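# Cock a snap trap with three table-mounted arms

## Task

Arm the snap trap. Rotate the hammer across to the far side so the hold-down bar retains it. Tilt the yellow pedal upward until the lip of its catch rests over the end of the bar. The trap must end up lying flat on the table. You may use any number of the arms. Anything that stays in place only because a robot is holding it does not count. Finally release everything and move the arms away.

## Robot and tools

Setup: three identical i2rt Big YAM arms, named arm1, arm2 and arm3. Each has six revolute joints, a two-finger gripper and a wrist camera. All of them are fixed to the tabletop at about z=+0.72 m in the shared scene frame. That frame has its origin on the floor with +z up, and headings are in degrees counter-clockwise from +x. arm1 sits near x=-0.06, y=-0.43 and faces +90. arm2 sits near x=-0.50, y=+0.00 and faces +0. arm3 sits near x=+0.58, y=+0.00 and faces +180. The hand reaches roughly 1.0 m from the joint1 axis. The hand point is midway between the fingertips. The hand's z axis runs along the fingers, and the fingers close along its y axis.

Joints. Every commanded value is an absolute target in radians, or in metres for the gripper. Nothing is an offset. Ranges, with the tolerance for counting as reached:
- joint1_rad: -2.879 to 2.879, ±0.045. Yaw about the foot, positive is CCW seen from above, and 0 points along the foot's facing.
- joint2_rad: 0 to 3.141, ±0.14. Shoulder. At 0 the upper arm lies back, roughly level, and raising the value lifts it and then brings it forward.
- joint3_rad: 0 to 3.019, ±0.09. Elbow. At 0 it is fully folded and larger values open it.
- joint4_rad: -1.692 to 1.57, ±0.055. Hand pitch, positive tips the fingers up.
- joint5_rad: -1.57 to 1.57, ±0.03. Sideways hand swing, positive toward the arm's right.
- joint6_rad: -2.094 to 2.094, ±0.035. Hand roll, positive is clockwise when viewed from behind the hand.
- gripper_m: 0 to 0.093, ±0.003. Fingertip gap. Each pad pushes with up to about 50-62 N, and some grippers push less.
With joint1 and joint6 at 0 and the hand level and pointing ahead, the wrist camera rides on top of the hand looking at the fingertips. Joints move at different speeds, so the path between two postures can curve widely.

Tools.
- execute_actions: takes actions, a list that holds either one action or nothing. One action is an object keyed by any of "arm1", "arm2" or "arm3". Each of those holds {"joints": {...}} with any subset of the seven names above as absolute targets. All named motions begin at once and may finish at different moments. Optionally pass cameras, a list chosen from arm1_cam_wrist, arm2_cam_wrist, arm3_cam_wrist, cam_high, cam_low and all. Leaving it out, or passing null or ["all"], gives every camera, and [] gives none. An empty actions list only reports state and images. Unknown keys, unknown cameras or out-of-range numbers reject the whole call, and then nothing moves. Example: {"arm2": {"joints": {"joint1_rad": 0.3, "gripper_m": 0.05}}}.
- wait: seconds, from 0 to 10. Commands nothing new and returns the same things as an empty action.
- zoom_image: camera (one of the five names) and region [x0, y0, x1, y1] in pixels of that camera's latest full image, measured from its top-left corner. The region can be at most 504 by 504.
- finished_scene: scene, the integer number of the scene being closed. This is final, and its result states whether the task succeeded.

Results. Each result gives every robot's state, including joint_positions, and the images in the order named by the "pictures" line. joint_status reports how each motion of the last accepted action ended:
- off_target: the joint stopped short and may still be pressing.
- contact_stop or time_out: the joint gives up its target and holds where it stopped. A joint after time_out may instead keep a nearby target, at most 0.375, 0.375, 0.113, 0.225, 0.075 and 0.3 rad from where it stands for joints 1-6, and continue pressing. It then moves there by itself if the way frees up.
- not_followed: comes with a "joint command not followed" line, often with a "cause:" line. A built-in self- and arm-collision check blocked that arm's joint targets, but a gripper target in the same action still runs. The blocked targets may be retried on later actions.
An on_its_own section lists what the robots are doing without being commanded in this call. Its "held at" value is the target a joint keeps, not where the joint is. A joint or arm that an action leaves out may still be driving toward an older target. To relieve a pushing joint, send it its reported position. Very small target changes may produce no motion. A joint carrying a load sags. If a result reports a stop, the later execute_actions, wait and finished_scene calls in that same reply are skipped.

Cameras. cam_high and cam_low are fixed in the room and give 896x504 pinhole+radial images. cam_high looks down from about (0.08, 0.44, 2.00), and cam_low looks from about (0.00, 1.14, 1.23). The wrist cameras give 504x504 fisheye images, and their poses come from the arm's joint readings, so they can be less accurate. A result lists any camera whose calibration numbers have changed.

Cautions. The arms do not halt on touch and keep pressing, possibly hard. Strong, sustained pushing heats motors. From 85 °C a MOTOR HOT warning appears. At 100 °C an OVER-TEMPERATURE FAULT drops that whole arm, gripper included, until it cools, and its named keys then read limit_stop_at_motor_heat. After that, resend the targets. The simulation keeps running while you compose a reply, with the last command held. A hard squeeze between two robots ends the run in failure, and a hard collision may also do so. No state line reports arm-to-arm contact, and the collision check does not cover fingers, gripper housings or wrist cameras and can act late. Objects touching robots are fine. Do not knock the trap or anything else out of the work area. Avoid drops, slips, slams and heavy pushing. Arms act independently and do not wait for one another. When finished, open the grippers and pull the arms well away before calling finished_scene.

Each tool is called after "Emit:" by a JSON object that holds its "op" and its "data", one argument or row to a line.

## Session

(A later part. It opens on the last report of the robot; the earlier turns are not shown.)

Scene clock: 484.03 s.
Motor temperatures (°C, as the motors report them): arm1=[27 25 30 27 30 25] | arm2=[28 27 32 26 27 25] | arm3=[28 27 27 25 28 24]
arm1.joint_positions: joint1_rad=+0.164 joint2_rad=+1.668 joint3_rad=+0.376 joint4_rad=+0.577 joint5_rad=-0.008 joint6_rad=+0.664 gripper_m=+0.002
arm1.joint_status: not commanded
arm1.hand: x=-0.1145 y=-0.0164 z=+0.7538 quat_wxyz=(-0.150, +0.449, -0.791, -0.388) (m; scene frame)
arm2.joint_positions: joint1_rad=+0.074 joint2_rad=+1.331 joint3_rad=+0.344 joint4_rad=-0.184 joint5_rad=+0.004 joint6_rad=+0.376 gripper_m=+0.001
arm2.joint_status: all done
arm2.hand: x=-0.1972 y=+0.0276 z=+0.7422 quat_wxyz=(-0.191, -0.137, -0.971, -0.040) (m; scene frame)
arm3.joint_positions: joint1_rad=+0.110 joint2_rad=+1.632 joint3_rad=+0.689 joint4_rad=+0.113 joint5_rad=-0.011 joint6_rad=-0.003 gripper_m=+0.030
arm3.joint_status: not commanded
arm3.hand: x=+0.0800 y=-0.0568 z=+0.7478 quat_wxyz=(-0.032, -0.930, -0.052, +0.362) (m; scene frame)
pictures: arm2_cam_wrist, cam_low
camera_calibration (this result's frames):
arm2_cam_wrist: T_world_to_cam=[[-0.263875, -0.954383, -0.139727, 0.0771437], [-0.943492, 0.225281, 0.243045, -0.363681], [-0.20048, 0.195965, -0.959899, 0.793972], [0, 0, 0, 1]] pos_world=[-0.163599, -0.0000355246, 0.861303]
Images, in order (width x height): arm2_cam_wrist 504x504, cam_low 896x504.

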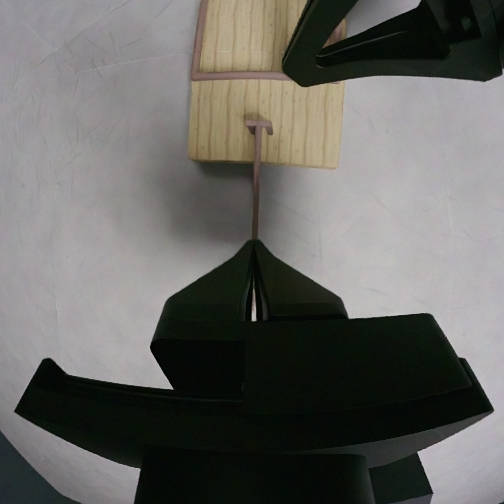

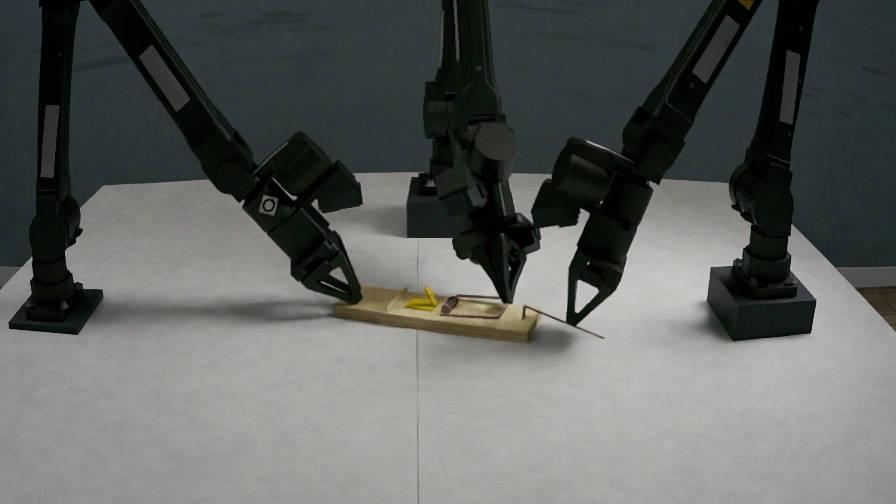

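Emit:
{"op": "execute_actions", "data": {
  "actions": [
    {"arm2":{"joints":{"joint2_rad":1.065,"joint3_rad":0.285,"joint4_rad":-0.2}}}
  ],
  "cameras": ["cam_low"]
}}

Emit:
{"op": "execute_actions", "data": {
  "actions": [
    {"arm2":{"joints":{"joint1_rad":0.038,"joint2_rad":1.005,"joint3_rad":0.335,"joint4_rad":-0.115,"joint6_rad":0.05}}}
  ],
  "cameras": ["arm2_cam_wrist","cam_low","cam_high"]
}}

Scene clock: 502.73 s.
Motor temperatures (°C, as the motors report them): arm1=[27 25 29 27 30 25] | arm2=[28 27 31 26 27 25] | arm3=[28 27 27 25 28 24]
arm1.joint_positions: joint1_rad=+0.164 joint2_rad=+1.668 joint3_rad=+0.376 joint4_rad=+0.577 joint5_rad=-0.008 joint6_rad=+0.664 gripper_m=+0.002
arm1.joint_status: not commanded
arm1.hand: x=-0.1145 y=-0.0164 z=+0.7538 quat_wxyz=(-0.150, +0.449, -0.791, -0.388) (m; scene frame)
arm2.joint_positions: joint1_rad=+0.074 joint2_rad=+1.061 joint3_rad=+0.278 joint4_rad=-0.194 joint5_rad=+0.004 joint6_rad=+0.376 gripper_m=+0.001
arm2.joint_status: all done
arm2.hand: x=-0.1965 y=+0.0280 z=+0.7938 quat_wxyz=(-0.282, -0.134, -0.948, -0.063) (m; scene frame)
arm3.joint_positions: joint1_rad=+0.110 joint2_rad=+1.632 joint3_rad=+0.689 joint4_rad=+0.113 joint5_rad=-0.011 joint6_rad=-0.003 gripper_m=+0.030
arm3.joint_status: not commanded
arm3.hand: x=+0.0800 y=-0.0568 z=+0.7478 quat_wxyz=(-0.032, -0.930, -0.052, +0.362) (m; scene frame)
pictures: cam_low
Images, in order (width x height): cam_low 896x504.

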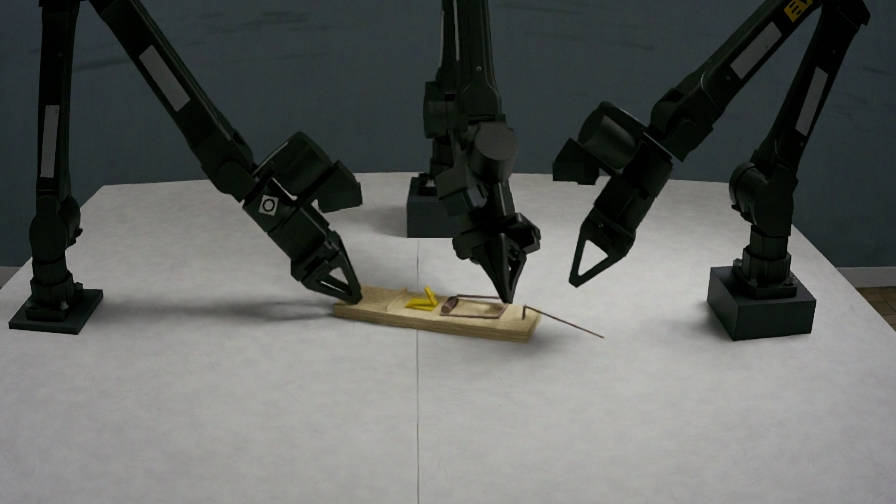

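Scene clock: 504.07 s.
Motor temperatures (°C, as the motors report them): arm1=[27 25 29 27 30 25] | arm2=[28 27 32 26 27 25] | arm3=[28 27 27 25 28 24]
arm1.joint_positions: joint1_rad=+0.164 joint2_rad=+1.668 joint3_rad=+0.376 joint4_rad=+0.577 joint5_rad=-0.008 joint6_rad=+0.664 gripper_m=+0.002
arm1.joint_status: not commanded
arm1.hand: x=-0.1145 y=-0.0164 z=+0.7538 quat_wxyz=(-0.150, +0.449, -0.791, -0.388) (m; scene frame)
arm2.joint_positions: joint1_rad=+0.045 joint2_rad=+1.008 joint3_rad=+0.305 joint4_rad=-0.127 joint5_rad=+0.003 joint6_rad=+0.067 gripper_m=+0.001
arm2.joint_status: all done
arm2.hand: x=-0.1659 y=+0.0216 z=+0.8312 quat_wxyz=(-0.358, +0.001, -0.934, -0.019) (m; scene frame)
arm3.joint_positions: joint1_rad=+0.110 joint2_rad=+1.632 joint3_rad=+0.689 joint4_rad=+0.113 joint5_rad=-0.011 joint6_rad=-0.003 gripper_m=+0.030
arm3.joint_status: not commanded
arm3.hand: x=+0.0800 y=-0.0568 z=+0.7478 quat_wxyz=(-0.032, -0.930, -0.052, +0.362) (m; scene frame)
pictures: arm2_cam_wrist, cam_high, cam_low
camera_calibration (this result's frames):
arm2_cam_wrist: T_world_to_cam=[[0.00499361, -0.998802, -0.0486823, 0.0620254], [-0.993447, 0.000603676, -0.114289, -0.0608849], [0.114181, 0.048934, -0.992254, 0.969143], [0, 0, 0, 1]] pos_world=[-0.171454, 0.0145638, 0.957697]
Images, in order (width x height): arm2_cam_wrist 504x504, cam_high 896x504, cam_low 896x504.

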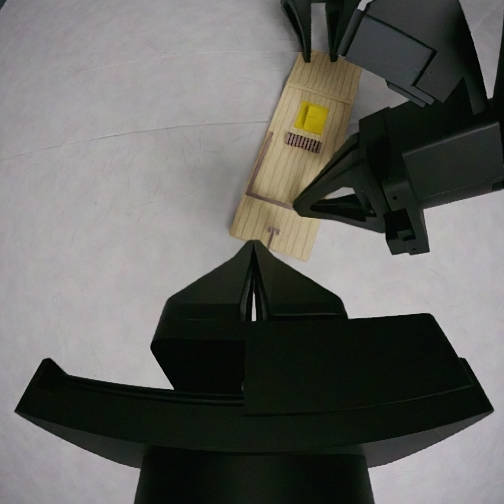

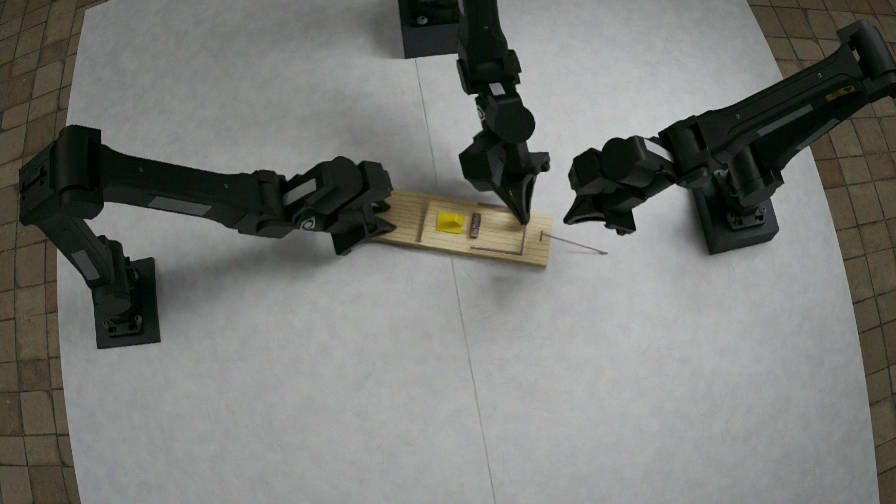

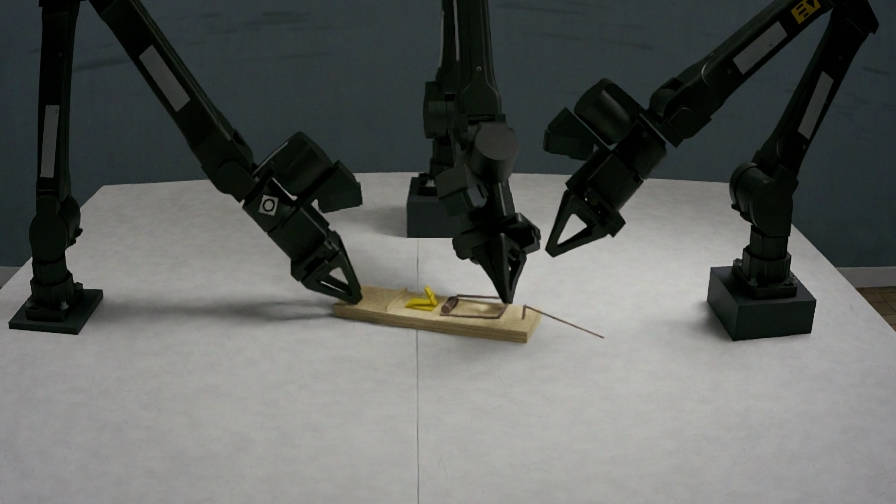

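Emit:
{"op": "execute_actions", "data": {
  "actions": [
    {"arm2":{"joints":{"joint1_rad":0.08,"joint2_rad":1.15,"joint3_rad":0.335,"joint4_rad":-0.26,"joint6_rad":0.4,"gripper_m":0.03}}}
  ],
  "cameras": []
}}

Emit:
{"op": "execute_actions", "data": {
  "actions": [
    {"arm2":{"joints":{"joint2_rad":1.385,"joint3_rad":0.375,"joint4_rad":-0.15}}}
  ],
  "cameras": []
}}

Emit:
{"op": "execute_actions", "data": {
  "actions": [
    {"arm2":{"joints":{"gripper_m":0}}}
  ],
  "cameras": ["arm2_cam_wrist","cam_low"]
}}

Emit:
{"op": "zoom_image", "data": {
  "camera": "cam_low",
  "region": [500, 270, 640, 360]
}}

Scene clock: 516.03 s.
Motor temperatures (°C, as the motors report them): arm1=[27 25 29 27 30 25] | arm2=[28 27 33 26 27 25] | arm3=[28 27 27 25 28 24]
arm1.joint_positions: joint1_rad=+0.164 joint2_rad=+1.668 joint3_rad=+0.376 joint4_rad=+0.577 joint5_rad=-0.008 joint6_rad=+0.664 gripper_m=+0.002
arm1.joint_status: not commanded
arm1.hand: x=-0.1145 y=-0.0164 z=+0.7538 quat_wxyz=(-0.150, +0.449, -0.791, -0.388) (m; scene frame)
arm2.joint_positions: joint1_rad=+0.074 joint2_rad=+1.148 joint3_rad=+0.307 joint4_rad=-0.249 joint5_rad=+0.003 joint6_rad=+0.383 gripper_m=+0.030
arm2.joint_status: all done
arm2.hand: x=-0.2048 y=+0.0272 z=+0.7737 quat_wxyz=(-0.229, -0.139, -0.962, -0.051) (m; scene frame)
arm3.joint_positions: joint1_rad=+0.110 joint2_rad=+1.632 joint3_rad=+0.689 joint4_rad=+0.113 joint5_rad=-0.011 joint6_rad=-0.003 gripper_m=+0.030
arm3.joint_status: not commanded
arm3.hand: x=+0.0800 y=-0.0568 z=+0.7478 quat_wxyz=(-0.032, -0.930, -0.052, +0.362) (m; scene frame)
pictures: none
No camera images: the call's "cameras" was empty. Leave "cameras" out to get every camera's image.

Scene clock: 517.00 s.
Motor temperatures (°C, as the motors report them): arm1=[27 25 29 27 30 25] | arm2=[28 27 33 26 27 25] | arm3=[28 27 27 25 28 24]
arm1.joint_positions: joint1_rad=+0.164 joint2_rad=+1.668 joint3_rad=+0.376 joint4_rad=+0.577 joint5_rad=-0.008 joint6_rad=+0.664 gripper_m=+0.002
arm1.joint_status: not commanded
arm1.hand: x=-0.1145 y=-0.0164 z=+0.7538 quat_wxyz=(-0.150, +0.449, -0.791, -0.388) (m; scene frame)
arm2.joint_positions: joint1_rad=+0.074 joint2_rad=+1.379 joint3_rad=+0.357 joint4_rad=-0.162 joint5_rad=+0.003 joint6_rad=+0.384 gripper_m=+0.030
arm2.joint_status: all done
arm2.hand: x=-0.1933 y=+0.0281 z=+0.7343 quat_wxyz=(-0.184, -0.141, -0.972, -0.040) (m; scene frame)
arm3.joint_positions: joint1_rad=+0.110 joint2_rad=+1.632 joint3_rad=+0.689 joint4_rad=+0.113 joint5_rad=-0.011 joint6_rad=-0.003 gripper_m=+0.030
arm3.joint_status: not commanded
arm3.hand: x=+0.0800 y=-0.0568 z=+0.7478 quat_wxyz=(-0.032, -0.930, -0.052, +0.362) (m; scene frame)
pictures: none
No camera images: the call's "cameras" was empty. Leave "cameras" out to get every camera's image.

Scene clock: 517.57 s.
Motor temperatures (°C, as the motors report them): arm1=[27 25 29 27 30 25] | arm2=[28 27 32 26 27 25] | arm3=[28 27 27 25 28 24]
arm1.joint_positions: joint1_rad=+0.164 joint2_rad=+1.668 joint3_rad=+0.376 joint4_rad=+0.578 joint5_rad=-0.008 joint6_rad=+0.665 gripper_m=+0.002
arm1.joint_status: not commanded
arm1.hand: x=-0.1145 y=-0.0164 z=+0.7538 quat_wxyz=(-0.150, +0.449, -0.791, -0.388) (m; scene frame)
arm2.joint_positions: joint1_rad=+0.074 joint2_rad=+1.379 joint3_rad=+0.357 joint4_rad=-0.162 joint5_rad=+0.006 joint6_rad=+0.389 gripper_m=+0.002
arm2.joint_status: all done
arm2.hand: x=-0.1933 y=+0.0275 z=+0.7343 quat_wxyz=(-0.184, -0.144, -0.971, -0.039) (m; scene frame)
arm3.joint_positions: joint1_rad=+0.110 joint2_rad=+1.632 joint3_rad=+0.689 joint4_rad=+0.113 joint5_rad=-0.011 joint6_rad=-0.003 gripper_m=+0.030
arm3.joint_status: not commanded
arm3.hand: x=+0.0799 y=-0.0568 z=+0.7478 quat_wxyz=(-0.032, -0.930, -0.052, +0.362) (m; scene frame)
pictures: arm2_cam_wrist, cam_low
camera_calibration (this result's frames):
arm2_cam_wrist: T_world_to_cam=[[-0.278005, -0.950658, -0.137705, 0.0727382], [-0.937079, 0.236886, 0.256454, -0.367028], [-0.21118, 0.200336, -0.956697, 0.782642], [0, 0, 0, 1]] pos_world=[-0.158434, -0.000698196, 0.852894]
Images, in order (width x height): arm2_cam_wrist 504x504, cam_low 896x504.

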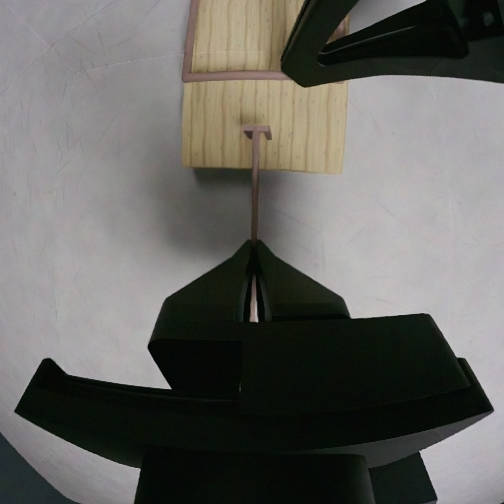

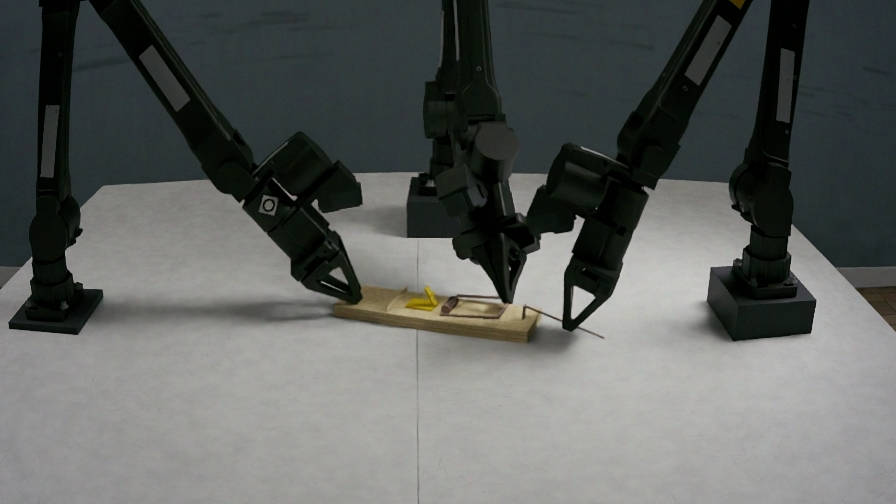

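Region (500, 270, 640, 360) of cam_low's 896x504 image, scaled by 3.600, with more detail than that image has; it fills the top 324 rows of this view, and the rest is white.

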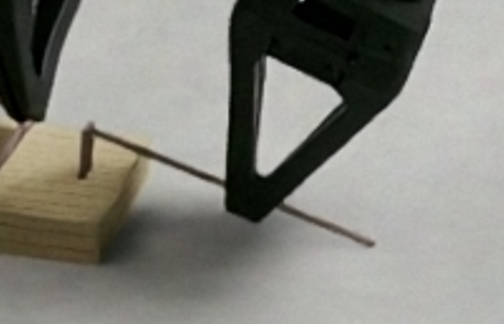

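Emit:
{"op": "execute_actions", "data": {
  "actions": [
    {"arm2":{"joints":{"joint2_rad":1.10,"joint3_rad":0.29,"joint4_rad":-0.2}}}
  ],
  "cameras": ["cam_low","cam_high"]
}}

Scene clock: 525.70 s.
Motor temperatures (°C, as the motors report them): arm1=[27 25 29 27 30 25] | arm2=[28 27 32 26 27 25] | arm3=[28 27 27 25 28 24]
arm1.joint_positions: joint1_rad=+0.169 joint2_rad=+1.668 joint3_rad=+0.376 joint4_rad=+0.582 joint5_rad=-0.016 joint6_rad=+0.667 gripper_m=+0.002
arm1.joint_status: not commanded
arm1.hand: x=-0.1177 y=-0.0161 z=+0.7547 quat_wxyz=(-0.146, +0.451, -0.789, -0.392) (m; scene frame)
arm2.joint_positions: joint1_rad=+0.071 joint2_rad=+1.128 joint3_rad=+0.292 joint4_rad=-0.189 joint5_rad=+0.015 joint6_rad=+0.427 gripper_m=+0.002
arm2.joint_status: all done
arm2.hand: x=-0.1963 y=+0.0253 z=+0.7810 quat_wxyz=(-0.260, -0.162, -0.950, -0.058) (m; scene frame)
arm3.joint_positions: joint1_rad=+0.110 joint2_rad=+1.638 joint3_rad=+0.696 joint4_rad=+0.116 joint5_rad=-0.004 joint6_rad=-0.003 gripper_m=+0.030
arm3.joint_status: not commanded
arm3.hand: x=+0.0768 y=-0.0558 z=+0.7482 quat_wxyz=(-0.028, -0.930, -0.051, +0.364) (m; scene frame)
pictures: cam_high, cam_low
Images, in order (width x height): cam_high 896x504, cam_low 896x504.

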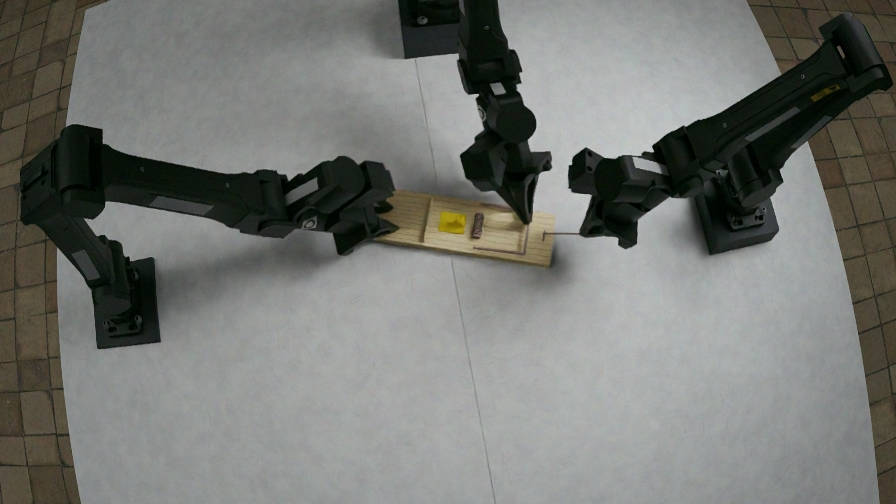

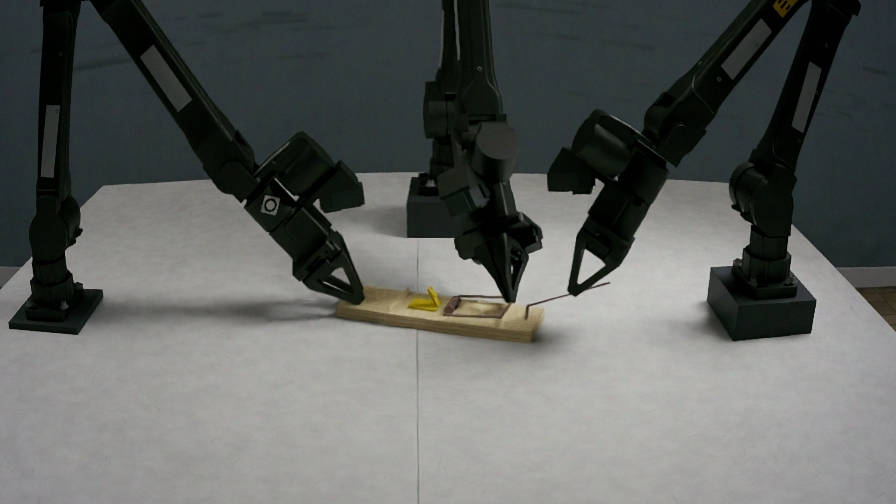

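Emit:
{"op": "execute_actions", "data": {
  "actions": [
    {"arm2":{"joints":{"joint1_rad":0.036,"joint2_rad":1.04,"joint3_rad":0.345,"joint4_rad":-0.11,"joint6_rad":0.2}}}
  ],
  "cameras": ["cam_low","cam_high","arm2_cam_wrist"]
}}

Scene clock: 533.13 s.
Motor temperatures (°C, as the motors report them): arm1=[27 25 29 27 30 25] | arm2=[28 27 32 26 27 25] | arm3=[28 27 27 25 28 24]
arm1.joint_positions: joint1_rad=+0.169 joint2_rad=+1.668 joint3_rad=+0.376 joint4_rad=+0.582 joint5_rad=-0.016 joint6_rad=+0.668 gripper_m=+0.002
arm1.joint_status: not commanded
arm1.hand: x=-0.1177 y=-0.0161 z=+0.7547 quat_wxyz=(-0.146, +0.450, -0.789, -0.392) (m; scene frame)
arm2.joint_positions: joint1_rad=+0.045 joint2_rad=+1.040 joint3_rad=+0.318 joint4_rad=-0.121 joint5_rad=+0.002 joint6_rad=+0.217 gripper_m=+0.001
arm2.joint_status: all done
arm2.hand: x=-0.1616 y=+0.0220 z=+0.8280 quat_wxyz=(-0.349, -0.070, -0.933, -0.046) (m; scene frame)
arm3.joint_positions: joint1_rad=+0.110 joint2_rad=+1.638 joint3_rad=+0.696 joint4_rad=+0.117 joint5_rad=-0.004 joint6_rad=-0.003 gripper_m=+0.030
arm3.joint_status: not commanded
arm3.hand: x=+0.0768 y=-0.0558 z=+0.7479 quat_wxyz=(-0.028, -0.930, -0.051, +0.364) (m; scene frame)
pictures: arm2_cam_wrist, cam_high, cam_low
camera_calibration (this result's frames):
arm2_cam_wrist: T_world_to_cam=[[-0.10767, -0.983297, -0.146746, 0.124959], [-0.988498, 0.121649, -0.0898506, -0.0790659], [0.106201, 0.135384, -0.985085, 0.956293], [0, 0, 0, 1]] pos_world=[-0.166262, 0.00302268, 0.953263]
Images, in order (width x height): arm2_cam_wrist 504x504, cam_high 896x504, cam_low 896x504.

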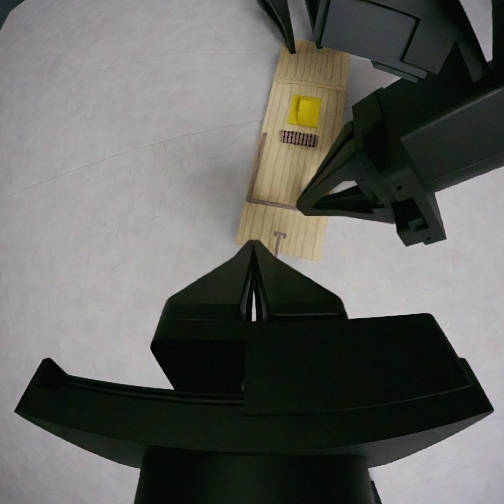

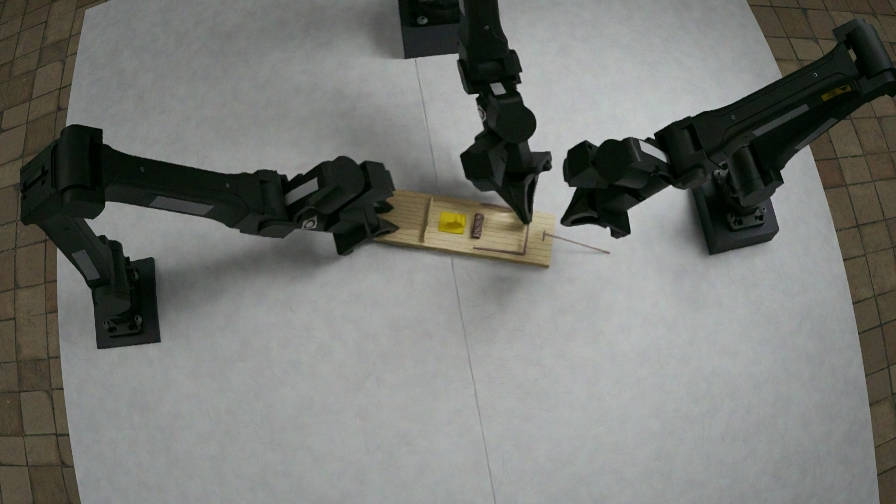

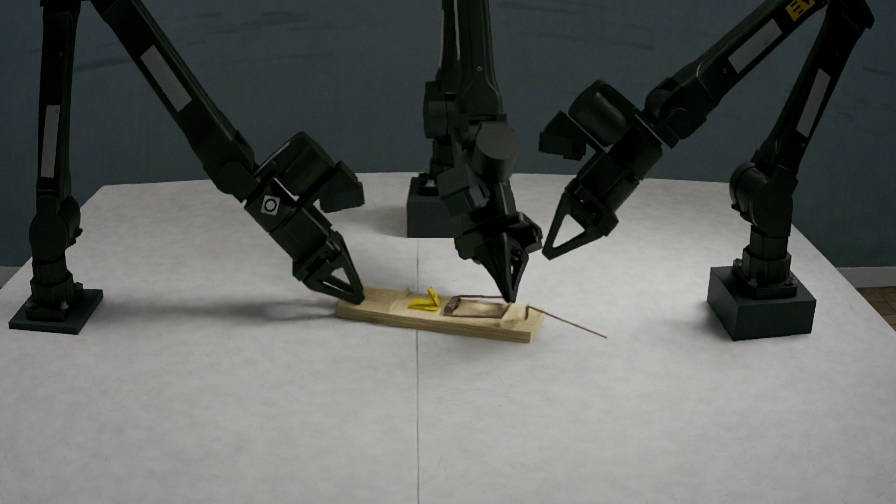

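Emit:
{"op": "execute_actions", "data": {
  "actions": [
    {"arm2":{"joints":{"joint1_rad":0.66,"joint3_rad":0.45,"joint4_rad":-0.87}}}
  ],
  "cameras": []
}}

Emit:
{"op": "execute_actions", "data": {
  "actions": [
    {"arm2":{"joints":{"joint2_rad":1.65,"joint3_rad":0.75,"joint5_rad":1.0,"joint6_rad":1.5}}}
  ],
  "cameras": ["cam_low","cam_high","arm2_cam_wrist"]
}}

Scene clock: 565.70 s.
Motor temperatures (°C, as the motors report them): arm1=[27 25 29 27 30 25] | arm2=[28 27 33 26 27 25] | arm3=[28 27 27 25 28 24]
arm1.joint_positions: joint1_rad=+0.169 joint2_rad=+1.668 joint3_rad=+0.376 joint4_rad=+0.582 joint5_rad=-0.016 joint6_rad=+0.668 gripper_m=+0.002
arm1.joint_status: not commanded
arm1.hand: x=-0.1177 y=-0.0161 z=+0.7547 quat_wxyz=(-0.146, +0.450, -0.789, -0.392) (m; scene frame)
arm2.joint_positions: joint1_rad=+0.655 joint2_rad=+1.040 joint3_rad=+0.435 joint4_rad=-0.860 joint5_rad=+0.001 joint6_rad=+0.215 gripper_m=+0.001
arm2.joint_status: all done
arm2.hand: x=-0.3210 y=+0.1431 z=+0.8028 quat_wxyz=(-0.044, +0.229, -0.972, -0.020) (m; scene frame)
arm3.joint_positions: joint1_rad=+0.110 joint2_rad=+1.638 joint3_rad=+0.696 joint4_rad=+0.117 joint5_rad=-0.004 joint6_rad=-0.003 gripper_m=+0.030
arm3.joint_status: not commanded
arm3.hand: x=+0.0768 y=-0.0558 z=+0.7479 quat_wxyz=(-0.028, -0.930, -0.051, +0.364) (m; scene frame)
pictures: none
No camera images: the call's "cameras" was empty. Leave "cameras" out to get every camera's image.

Scene clock: 567.73 s.
Motor temperatures (°C, as the motors report them): arm1=[27 25 29 27 30 25] | arm2=[28 27 33 26 27 25] | arm3=[28 27 27 25 28 24]
arm1.joint_positions: joint1_rad=+0.169 joint2_rad=+1.668 joint3_rad=+0.376 joint4_rad=+0.582 joint5_rad=-0.016 joint6_rad=+0.668 gripper_m=+0.002
arm1.joint_status: not commanded
arm1.hand: x=-0.1177 y=-0.0161 z=+0.7547 quat_wxyz=(-0.146, +0.450, -0.789, -0.392) (m; scene frame)
arm2.joint_positions: joint1_rad=+0.655 joint2_rad=+1.643 joint3_rad=+0.741 joint4_rad=-0.866 joint5_rad=+0.997 joint6_rad=+1.483 gripper_m=+0.001
arm2.joint_status: all done
arm2.hand: x=-0.1588 y=+0.0886 z=+0.8119 quat_wxyz=(-0.377, -0.297, -0.823, +0.304) (m; scene frame)
arm3.joint_positions: joint1_rad=+0.110 joint2_rad=+1.638 joint3_rad=+0.696 joint4_rad=+0.117 joint5_rad=-0.004 joint6_rad=-0.003 gripper_m=+0.030
arm3.joint_status: not commanded
arm3.hand: x=+0.0768 y=-0.0558 z=+0.7479 quat_wxyz=(-0.028, -0.930, -0.051, +0.364) (m; scene frame)
pictures: arm2_cam_wrist, cam_high, cam_low
camera_calibration (this result's frames):
arm2_cam_wrist: T_world_to_cam=[[-0.725539, -0.636311, 0.262109, -0.272486], [-0.685992, 0.638366, -0.349149, 0.126914], [0.0548456, -0.433126, -0.899663, 0.903961], [0, 0, 0, 1]] pos_world=[-0.160216, 0.137126, 0.928993]
Images, in order (width x height): arm2_cam_wrist 504x504, cam_high 896x504, cam_low 896x504.

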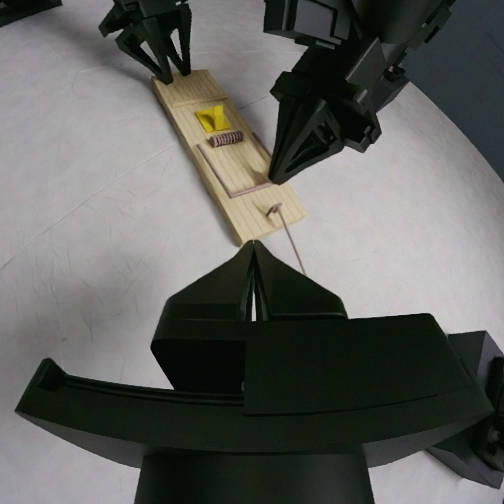

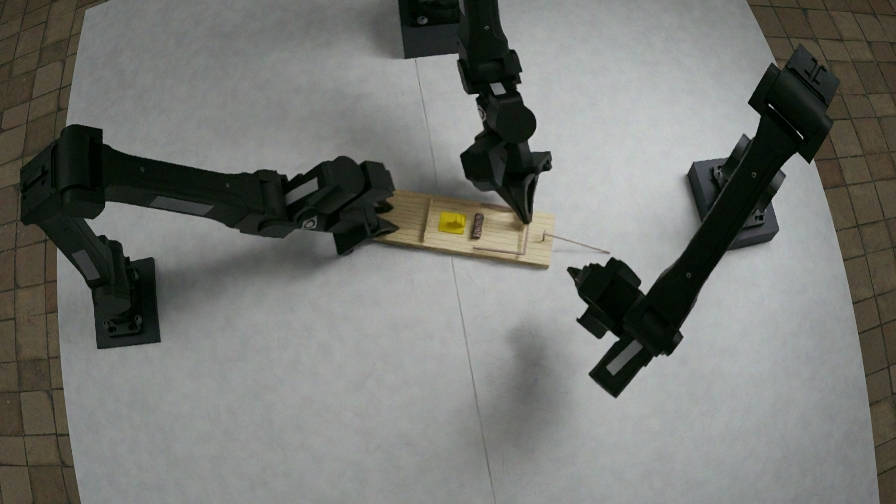

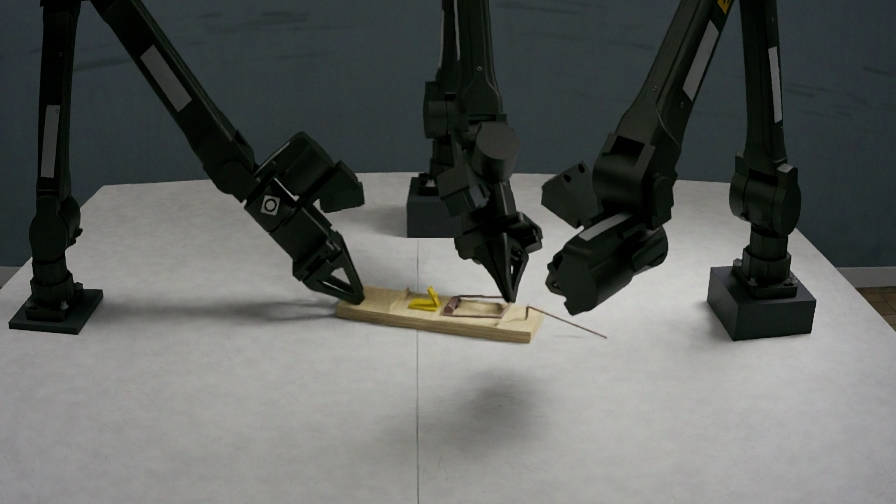

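Emit:
{"op": "execute_actions", "data": {
  "actions": [
    {"arm2":{"joints":{"joint1_rad":0.612,"joint2_rad":1.88,"joint3_rad":0.80,"joint4_rad":-0.95,"joint6_rad":2.09}}}
  ],
  "cameras": ["cam_low","cam_high","arm2_cam_wrist"]
}}

Scene clock: 587.90 s.
Motor temperatures (°C, as the motors report them): arm1=[27 25 29 27 30 25] | arm2=[28 27 32 26 28 25] | arm3=[28 27 27 25 28 24]
arm1.joint_positions: joint1_rad=+0.169 joint2_rad=+1.668 joint3_rad=+0.376 joint4_rad=+0.582 joint5_rad=-0.016 joint6_rad=+0.668 gripper_m=+0.002
arm1.joint_status: not commanded
arm1.hand: x=-0.1177 y=-0.0161 z=+0.7547 quat_wxyz=(-0.146, +0.450, -0.789, -0.392) (m; scene frame)
arm2.joint_positions: joint1_rad=+0.615 joint2_rad=+1.877 joint3_rad=+0.788 joint4_rad=-0.939 joint5_rad=+0.998 joint6_rad=+2.071 gripper_m=+0.001
arm2.joint_status: all done
joint sent to its limit — the command would take arm2.joint6_rad past its upper limit, so that joint was sent only as far as its limit.
arm2.hand: x=-0.1694 y=+0.0642 z=+0.7553 quat_wxyz=(-0.412, -0.478, -0.716, +0.299) (m; scene frame)
arm3.joint_positions: joint1_rad=+0.110 joint2_rad=+1.638 joint3_rad=+0.696 joint4_rad=+0.117 joint5_rad=-0.004 joint6_rad=-0.003 gripper_m=+0.030
arm3.joint_status: not commanded
arm3.hand: x=+0.0768 y=-0.0558 z=+0.7479 quat_wxyz=(-0.028, -0.930, -0.051, +0.364) (m; scene frame)
pictures: arm2_cam_wrist, cam_high, cam_low
camera_calibration (this result's frames):
arm2_cam_wrist: T_world_to_cam=[[-0.932417, -0.360901, 0.0187114, -0.149763], [-0.332634, 0.836844, -0.434794, 0.227235], [0.141259, -0.411633, -0.900335, 0.856898], [0, 0, 0, 1]] pos_world=[-0.1851, 0.108518, 0.873099]
Images, in order (width x height): arm2_cam_wrist 504x504, cam_high 896x504, cam_low 896x504.

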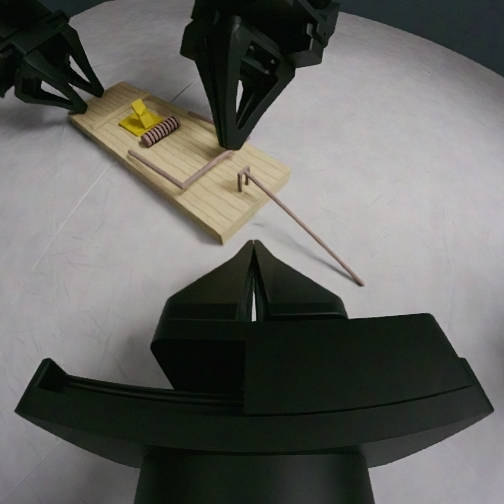

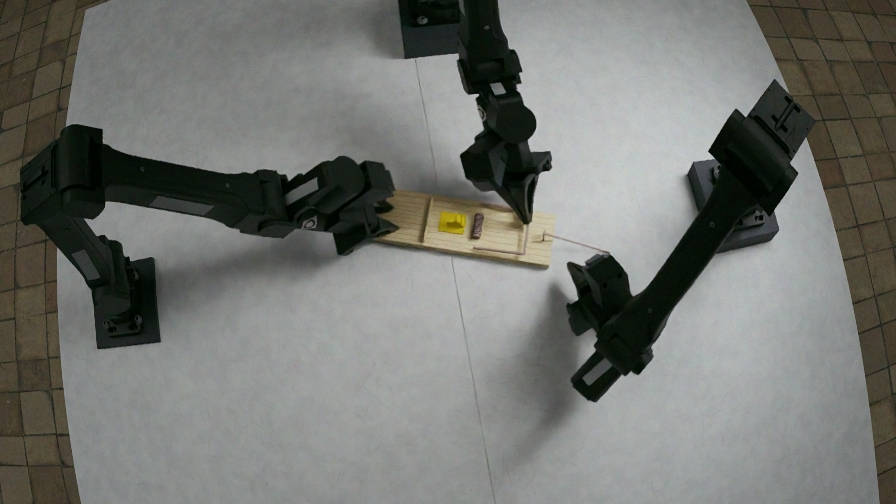

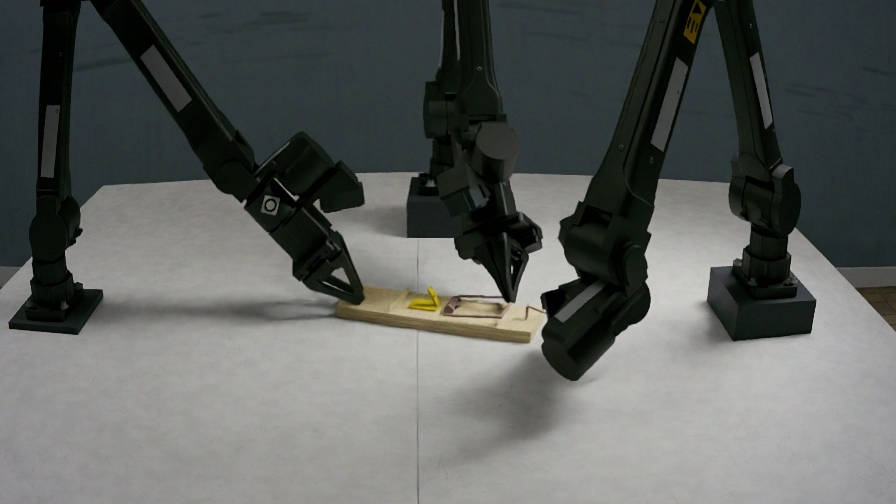

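Emit:
{"op": "execute_actions", "data": {
  "actions": [
    {"arm2":{"joints":{"joint2_rad":1.955}}}
  ],
  "cameras": []
}}

Emit:
{"op": "execute_actions", "data": {
  "actions": [
    {"arm2":{"joints":{"joint1_rad":0.46}}}
  ],
  "cameras": ["cam_high","arm2_cam_wrist","arm1_cam_wrist"]
}}

Scene clock: 596.63 s.
Motor temperatures (°C, as the motors report them): arm1=[27 25 29 27 30 25] | arm2=[28 27 31 26 28 25] | arm3=[28 27 27 25 28 24]
arm1.joint_positions: joint1_rad=+0.169 joint2_rad=+1.668 joint3_rad=+0.376 joint4_rad=+0.582 joint5_rad=-0.016 joint6_rad=+0.668 gripper_m=+0.002
arm1.joint_status: not commanded
arm1.hand: x=-0.1177 y=-0.0161 z=+0.7547 quat_wxyz=(-0.146, +0.450, -0.789, -0.392) (m; scene frame)
arm2.joint_positions: joint1_rad=+0.615 joint2_rad=+1.941 joint3_rad=+0.788 joint4_rad=-0.939 joint5_rad=+0.998 joint6_rad=+2.072 gripper_m=+0.001
arm2.joint_status: all done
arm2.hand: x=-0.1776 y=+0.0581 z=+0.7377 quat_wxyz=(-0.402, -0.462, -0.721, +0.324) (m; scene frame)
arm3.joint_positions: joint1_rad=+0.110 joint2_rad=+1.638 joint3_rad=+0.696 joint4_rad=+0.117 joint5_rad=-0.004 joint6_rad=-0.003 gripper_m=+0.030
arm3.joint_status: not commanded
arm3.hand: x=+0.0768 y=-0.0558 z=+0.7479 quat_wxyz=(-0.028, -0.930, -0.051, +0.364) (m; scene frame)
pictures: none
No camera images: the call's "cameras" was empty. Leave "cameras" out to get every camera's image.

Scene clock: 597.50 s.
Motor temperatures (°C, as the motors report them): arm1=[27 25 29 27 30 25] | arm2=[28 27 31 26 28 25] | arm3=[28 27 27 25 28 24]
arm1.joint_positions: joint1_rad=+0.169 joint2_rad=+1.668 joint3_rad=+0.376 joint4_rad=+0.582 joint5_rad=-0.016 joint6_rad=+0.668 gripper_m=+0.002
arm1.joint_status: not commanded
arm1.hand: x=-0.1177 y=-0.0161 z=+0.7547 quat_wxyz=(-0.146, +0.450, -0.789, -0.392) (m; scene frame)
arm2.joint_positions: joint1_rad=+0.451 joint2_rad=+1.941 joint3_rad=+0.789 joint4_rad=-0.939 joint5_rad=+0.998 joint6_rad=+2.072 gripper_m=+0.001
arm2.joint_status: all done
arm2.hand: x=-0.1723 y=+0.0048 z=+0.7380 quat_wxyz=(-0.375, -0.520, -0.680, +0.356) (m; scene frame)
arm3.joint_positions: joint1_rad=+0.110 joint2_rad=+1.638 joint3_rad=+0.696 joint4_rad=+0.117 joint5_rad=-0.004 joint6_rad=-0.003 gripper_m=+0.030
arm3.joint_status: not commanded
arm3.hand: x=+0.0768 y=-0.0558 z=+0.7479 quat_wxyz=(-0.028, -0.930, -0.051, +0.364) (m; scene frame)
pictures: arm1_cam_wrist, arm2_cam_wrist, cam_high
camera_calibration (this result's frames):
arm1_cam_wrist: T_world_to_cam=[[0.822386, -0.298863, -0.484109, 0.460037], [-0.384836, -0.918928, -0.0864467, 0.010062], [-0.419025, 0.257395, -0.870727, 0.737792], [0, 0, 0, 1]] pos_world=[-0.0653027, -0.0431693, 0.865993]
arm2_cam_wrist: T_world_to_cam=[[-0.976264, -0.201826, 0.0785769, -0.226019], [-0.21539, 0.866717, -0.449899, 0.299751], [0.0226974, -0.456145, -0.889616, 0.789114], [0, 0, 0, 1]] pos_world=[-0.174001, 0.0545347, 0.854626]
Images, in order (width x height): arm1_cam_wrist 504x504, arm2_cam_wrist 504x504, cam_high 896x504.

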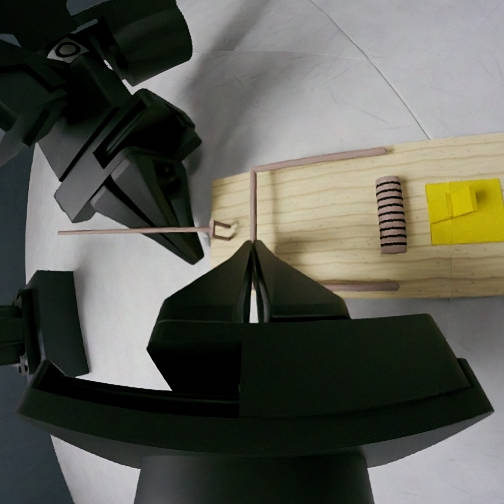

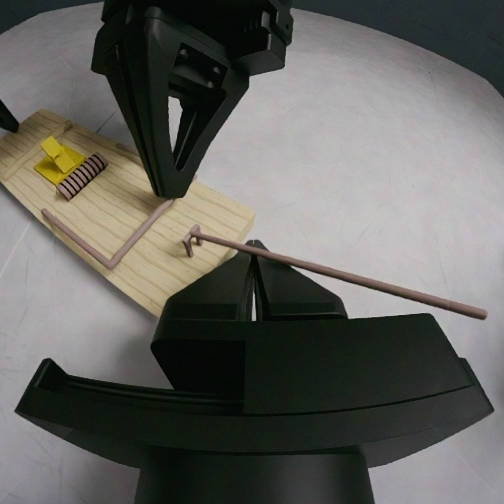

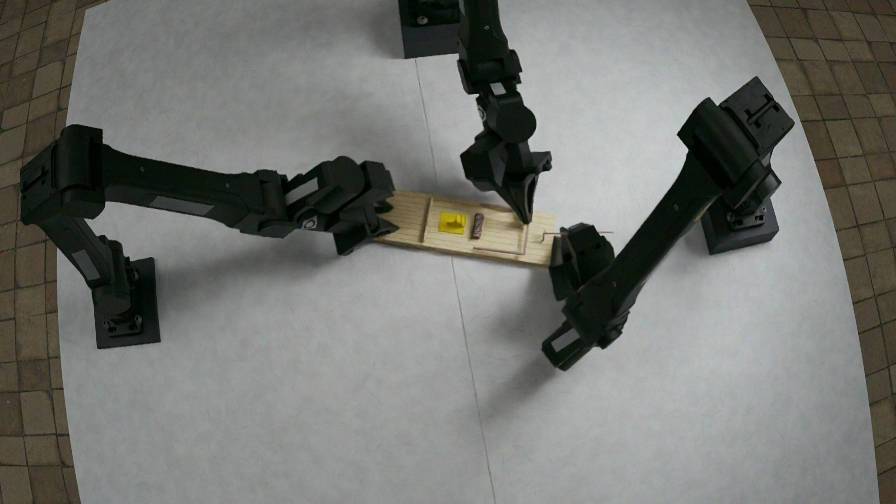

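Emit:
{"op": "execute_actions", "data": {
  "actions": [
    {"arm2":{"joints":{"joint2_rad":1.79,"joint4_rad":-1.05,"joint1_rad":0.445}}}
  ],
  "cameras": ["cam_high","arm2_cam_wrist","arm1_cam_wrist","cam_low"]
}}

Scene clock: 608.83 s.
Motor temperatures (°C, as the motors report them): arm1=[27 25 29 27 30 25] | arm2=[28 27 31 26 28 25] | arm3=[28 27 27 25 28 24]
arm1.joint_positions: joint1_rad=+0.169 joint2_rad=+1.668 joint3_rad=+0.376 joint4_rad=+0.582 joint5_rad=-0.016 joint6_rad=+0.668 gripper_m=+0.002
arm1.joint_status: not commanded
arm1.hand: x=-0.1177 y=-0.0161 z=+0.7547 quat_wxyz=(-0.146, +0.450, -0.789, -0.392) (m; scene frame)
arm2.joint_positions: joint1_rad=+0.451 joint2_rad=+1.776 joint3_rad=+0.789 joint4_rad=-1.039 joint5_rad=+0.998 joint6_rad=+2.072 gripper_m=+0.001
arm2.joint_status: all done
arm2.hand: x=-0.1646 y=+0.0089 z=+0.7916 quat_wxyz=(-0.387, -0.535, -0.674, +0.331) (m; scene frame)
arm3.joint_positions: joint1_rad=+0.110 joint2_rad=+1.638 joint3_rad=+0.696 joint4_rad=+0.117 joint5_rad=-0.004 joint6_rad=-0.003 gripper_m=+0.030
arm3.joint_status: not commanded
arm3.hand: x=+0.0768 y=-0.0558 z=+0.7479 quat_wxyz=(-0.028, -0.930, -0.051, +0.364) (m; scene frame)
pictures: arm1_cam_wrist, arm2_cam_wrist, cam_high, cam_low
camera_calibration (this result's frames):
arm1_cam_wrist: T_world_to_cam=[[0.822386, -0.298863, -0.484109, 0.460037], [-0.384836, -0.918928, -0.0864467, 0.010062], [-0.419025, 0.257395, -0.870727, 0.737792], [0, 0, 0, 1]] pos_world=[-0.0653027, -0.0431693, 0.865993]
arm2_cam_wrist: T_world_to_cam=[[-0.978961, -0.203438, 0.0157643, -0.172664], [-0.189855, 0.879838, -0.435706, 0.314788], [0.0747691, -0.429532, -0.899951, 0.854977], [0, 0, 0, 1]] pos_world=[-0.173193, 0.0551504, 0.909314]
Images, in order (width x height): arm1_cam_wrist 504x504, arm2_cam_wrist 504x504, cam_high 896x504, cam_low 896x504.

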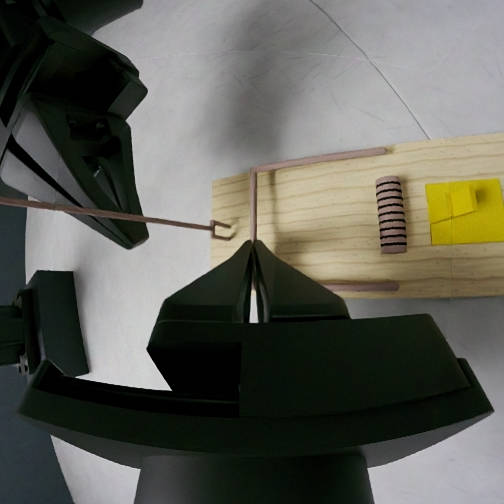

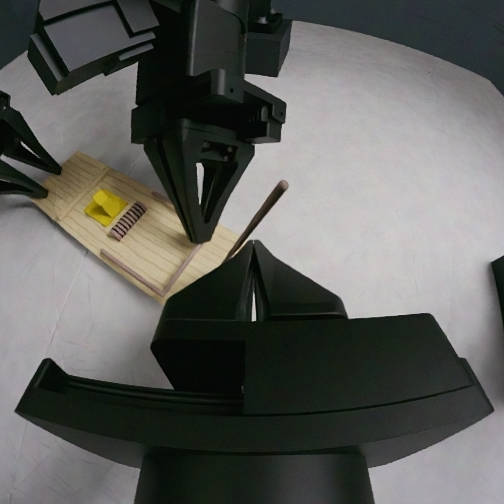

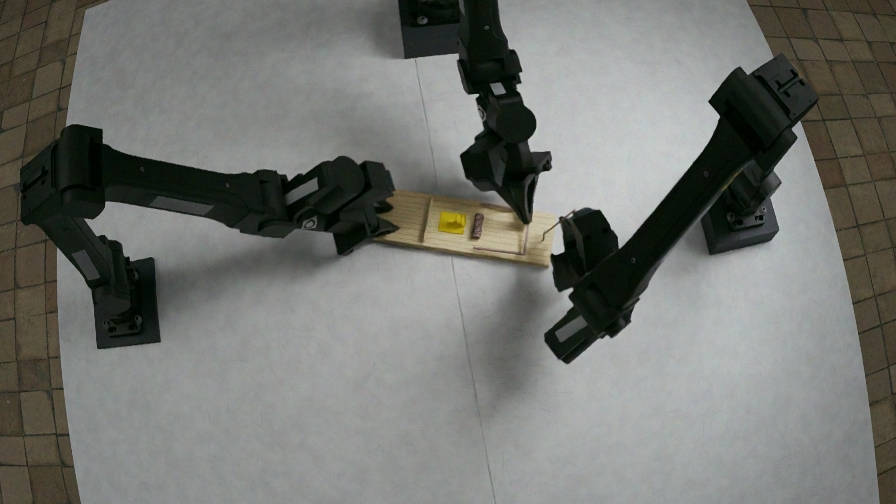

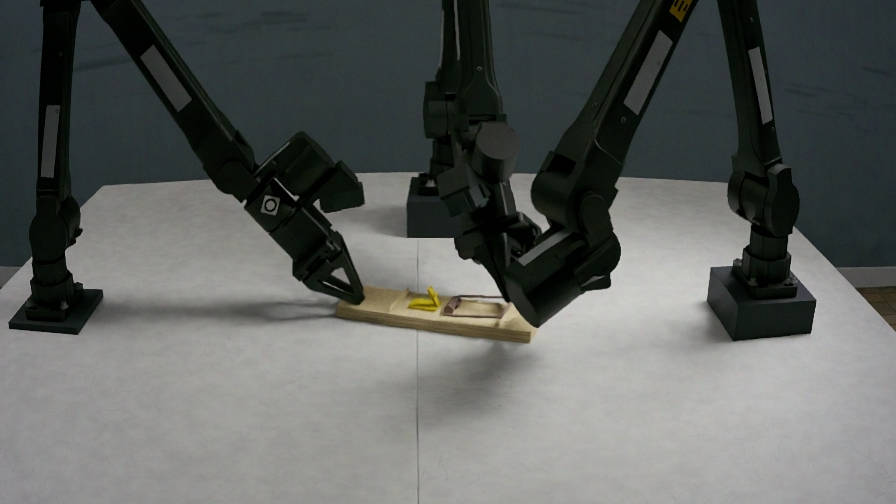

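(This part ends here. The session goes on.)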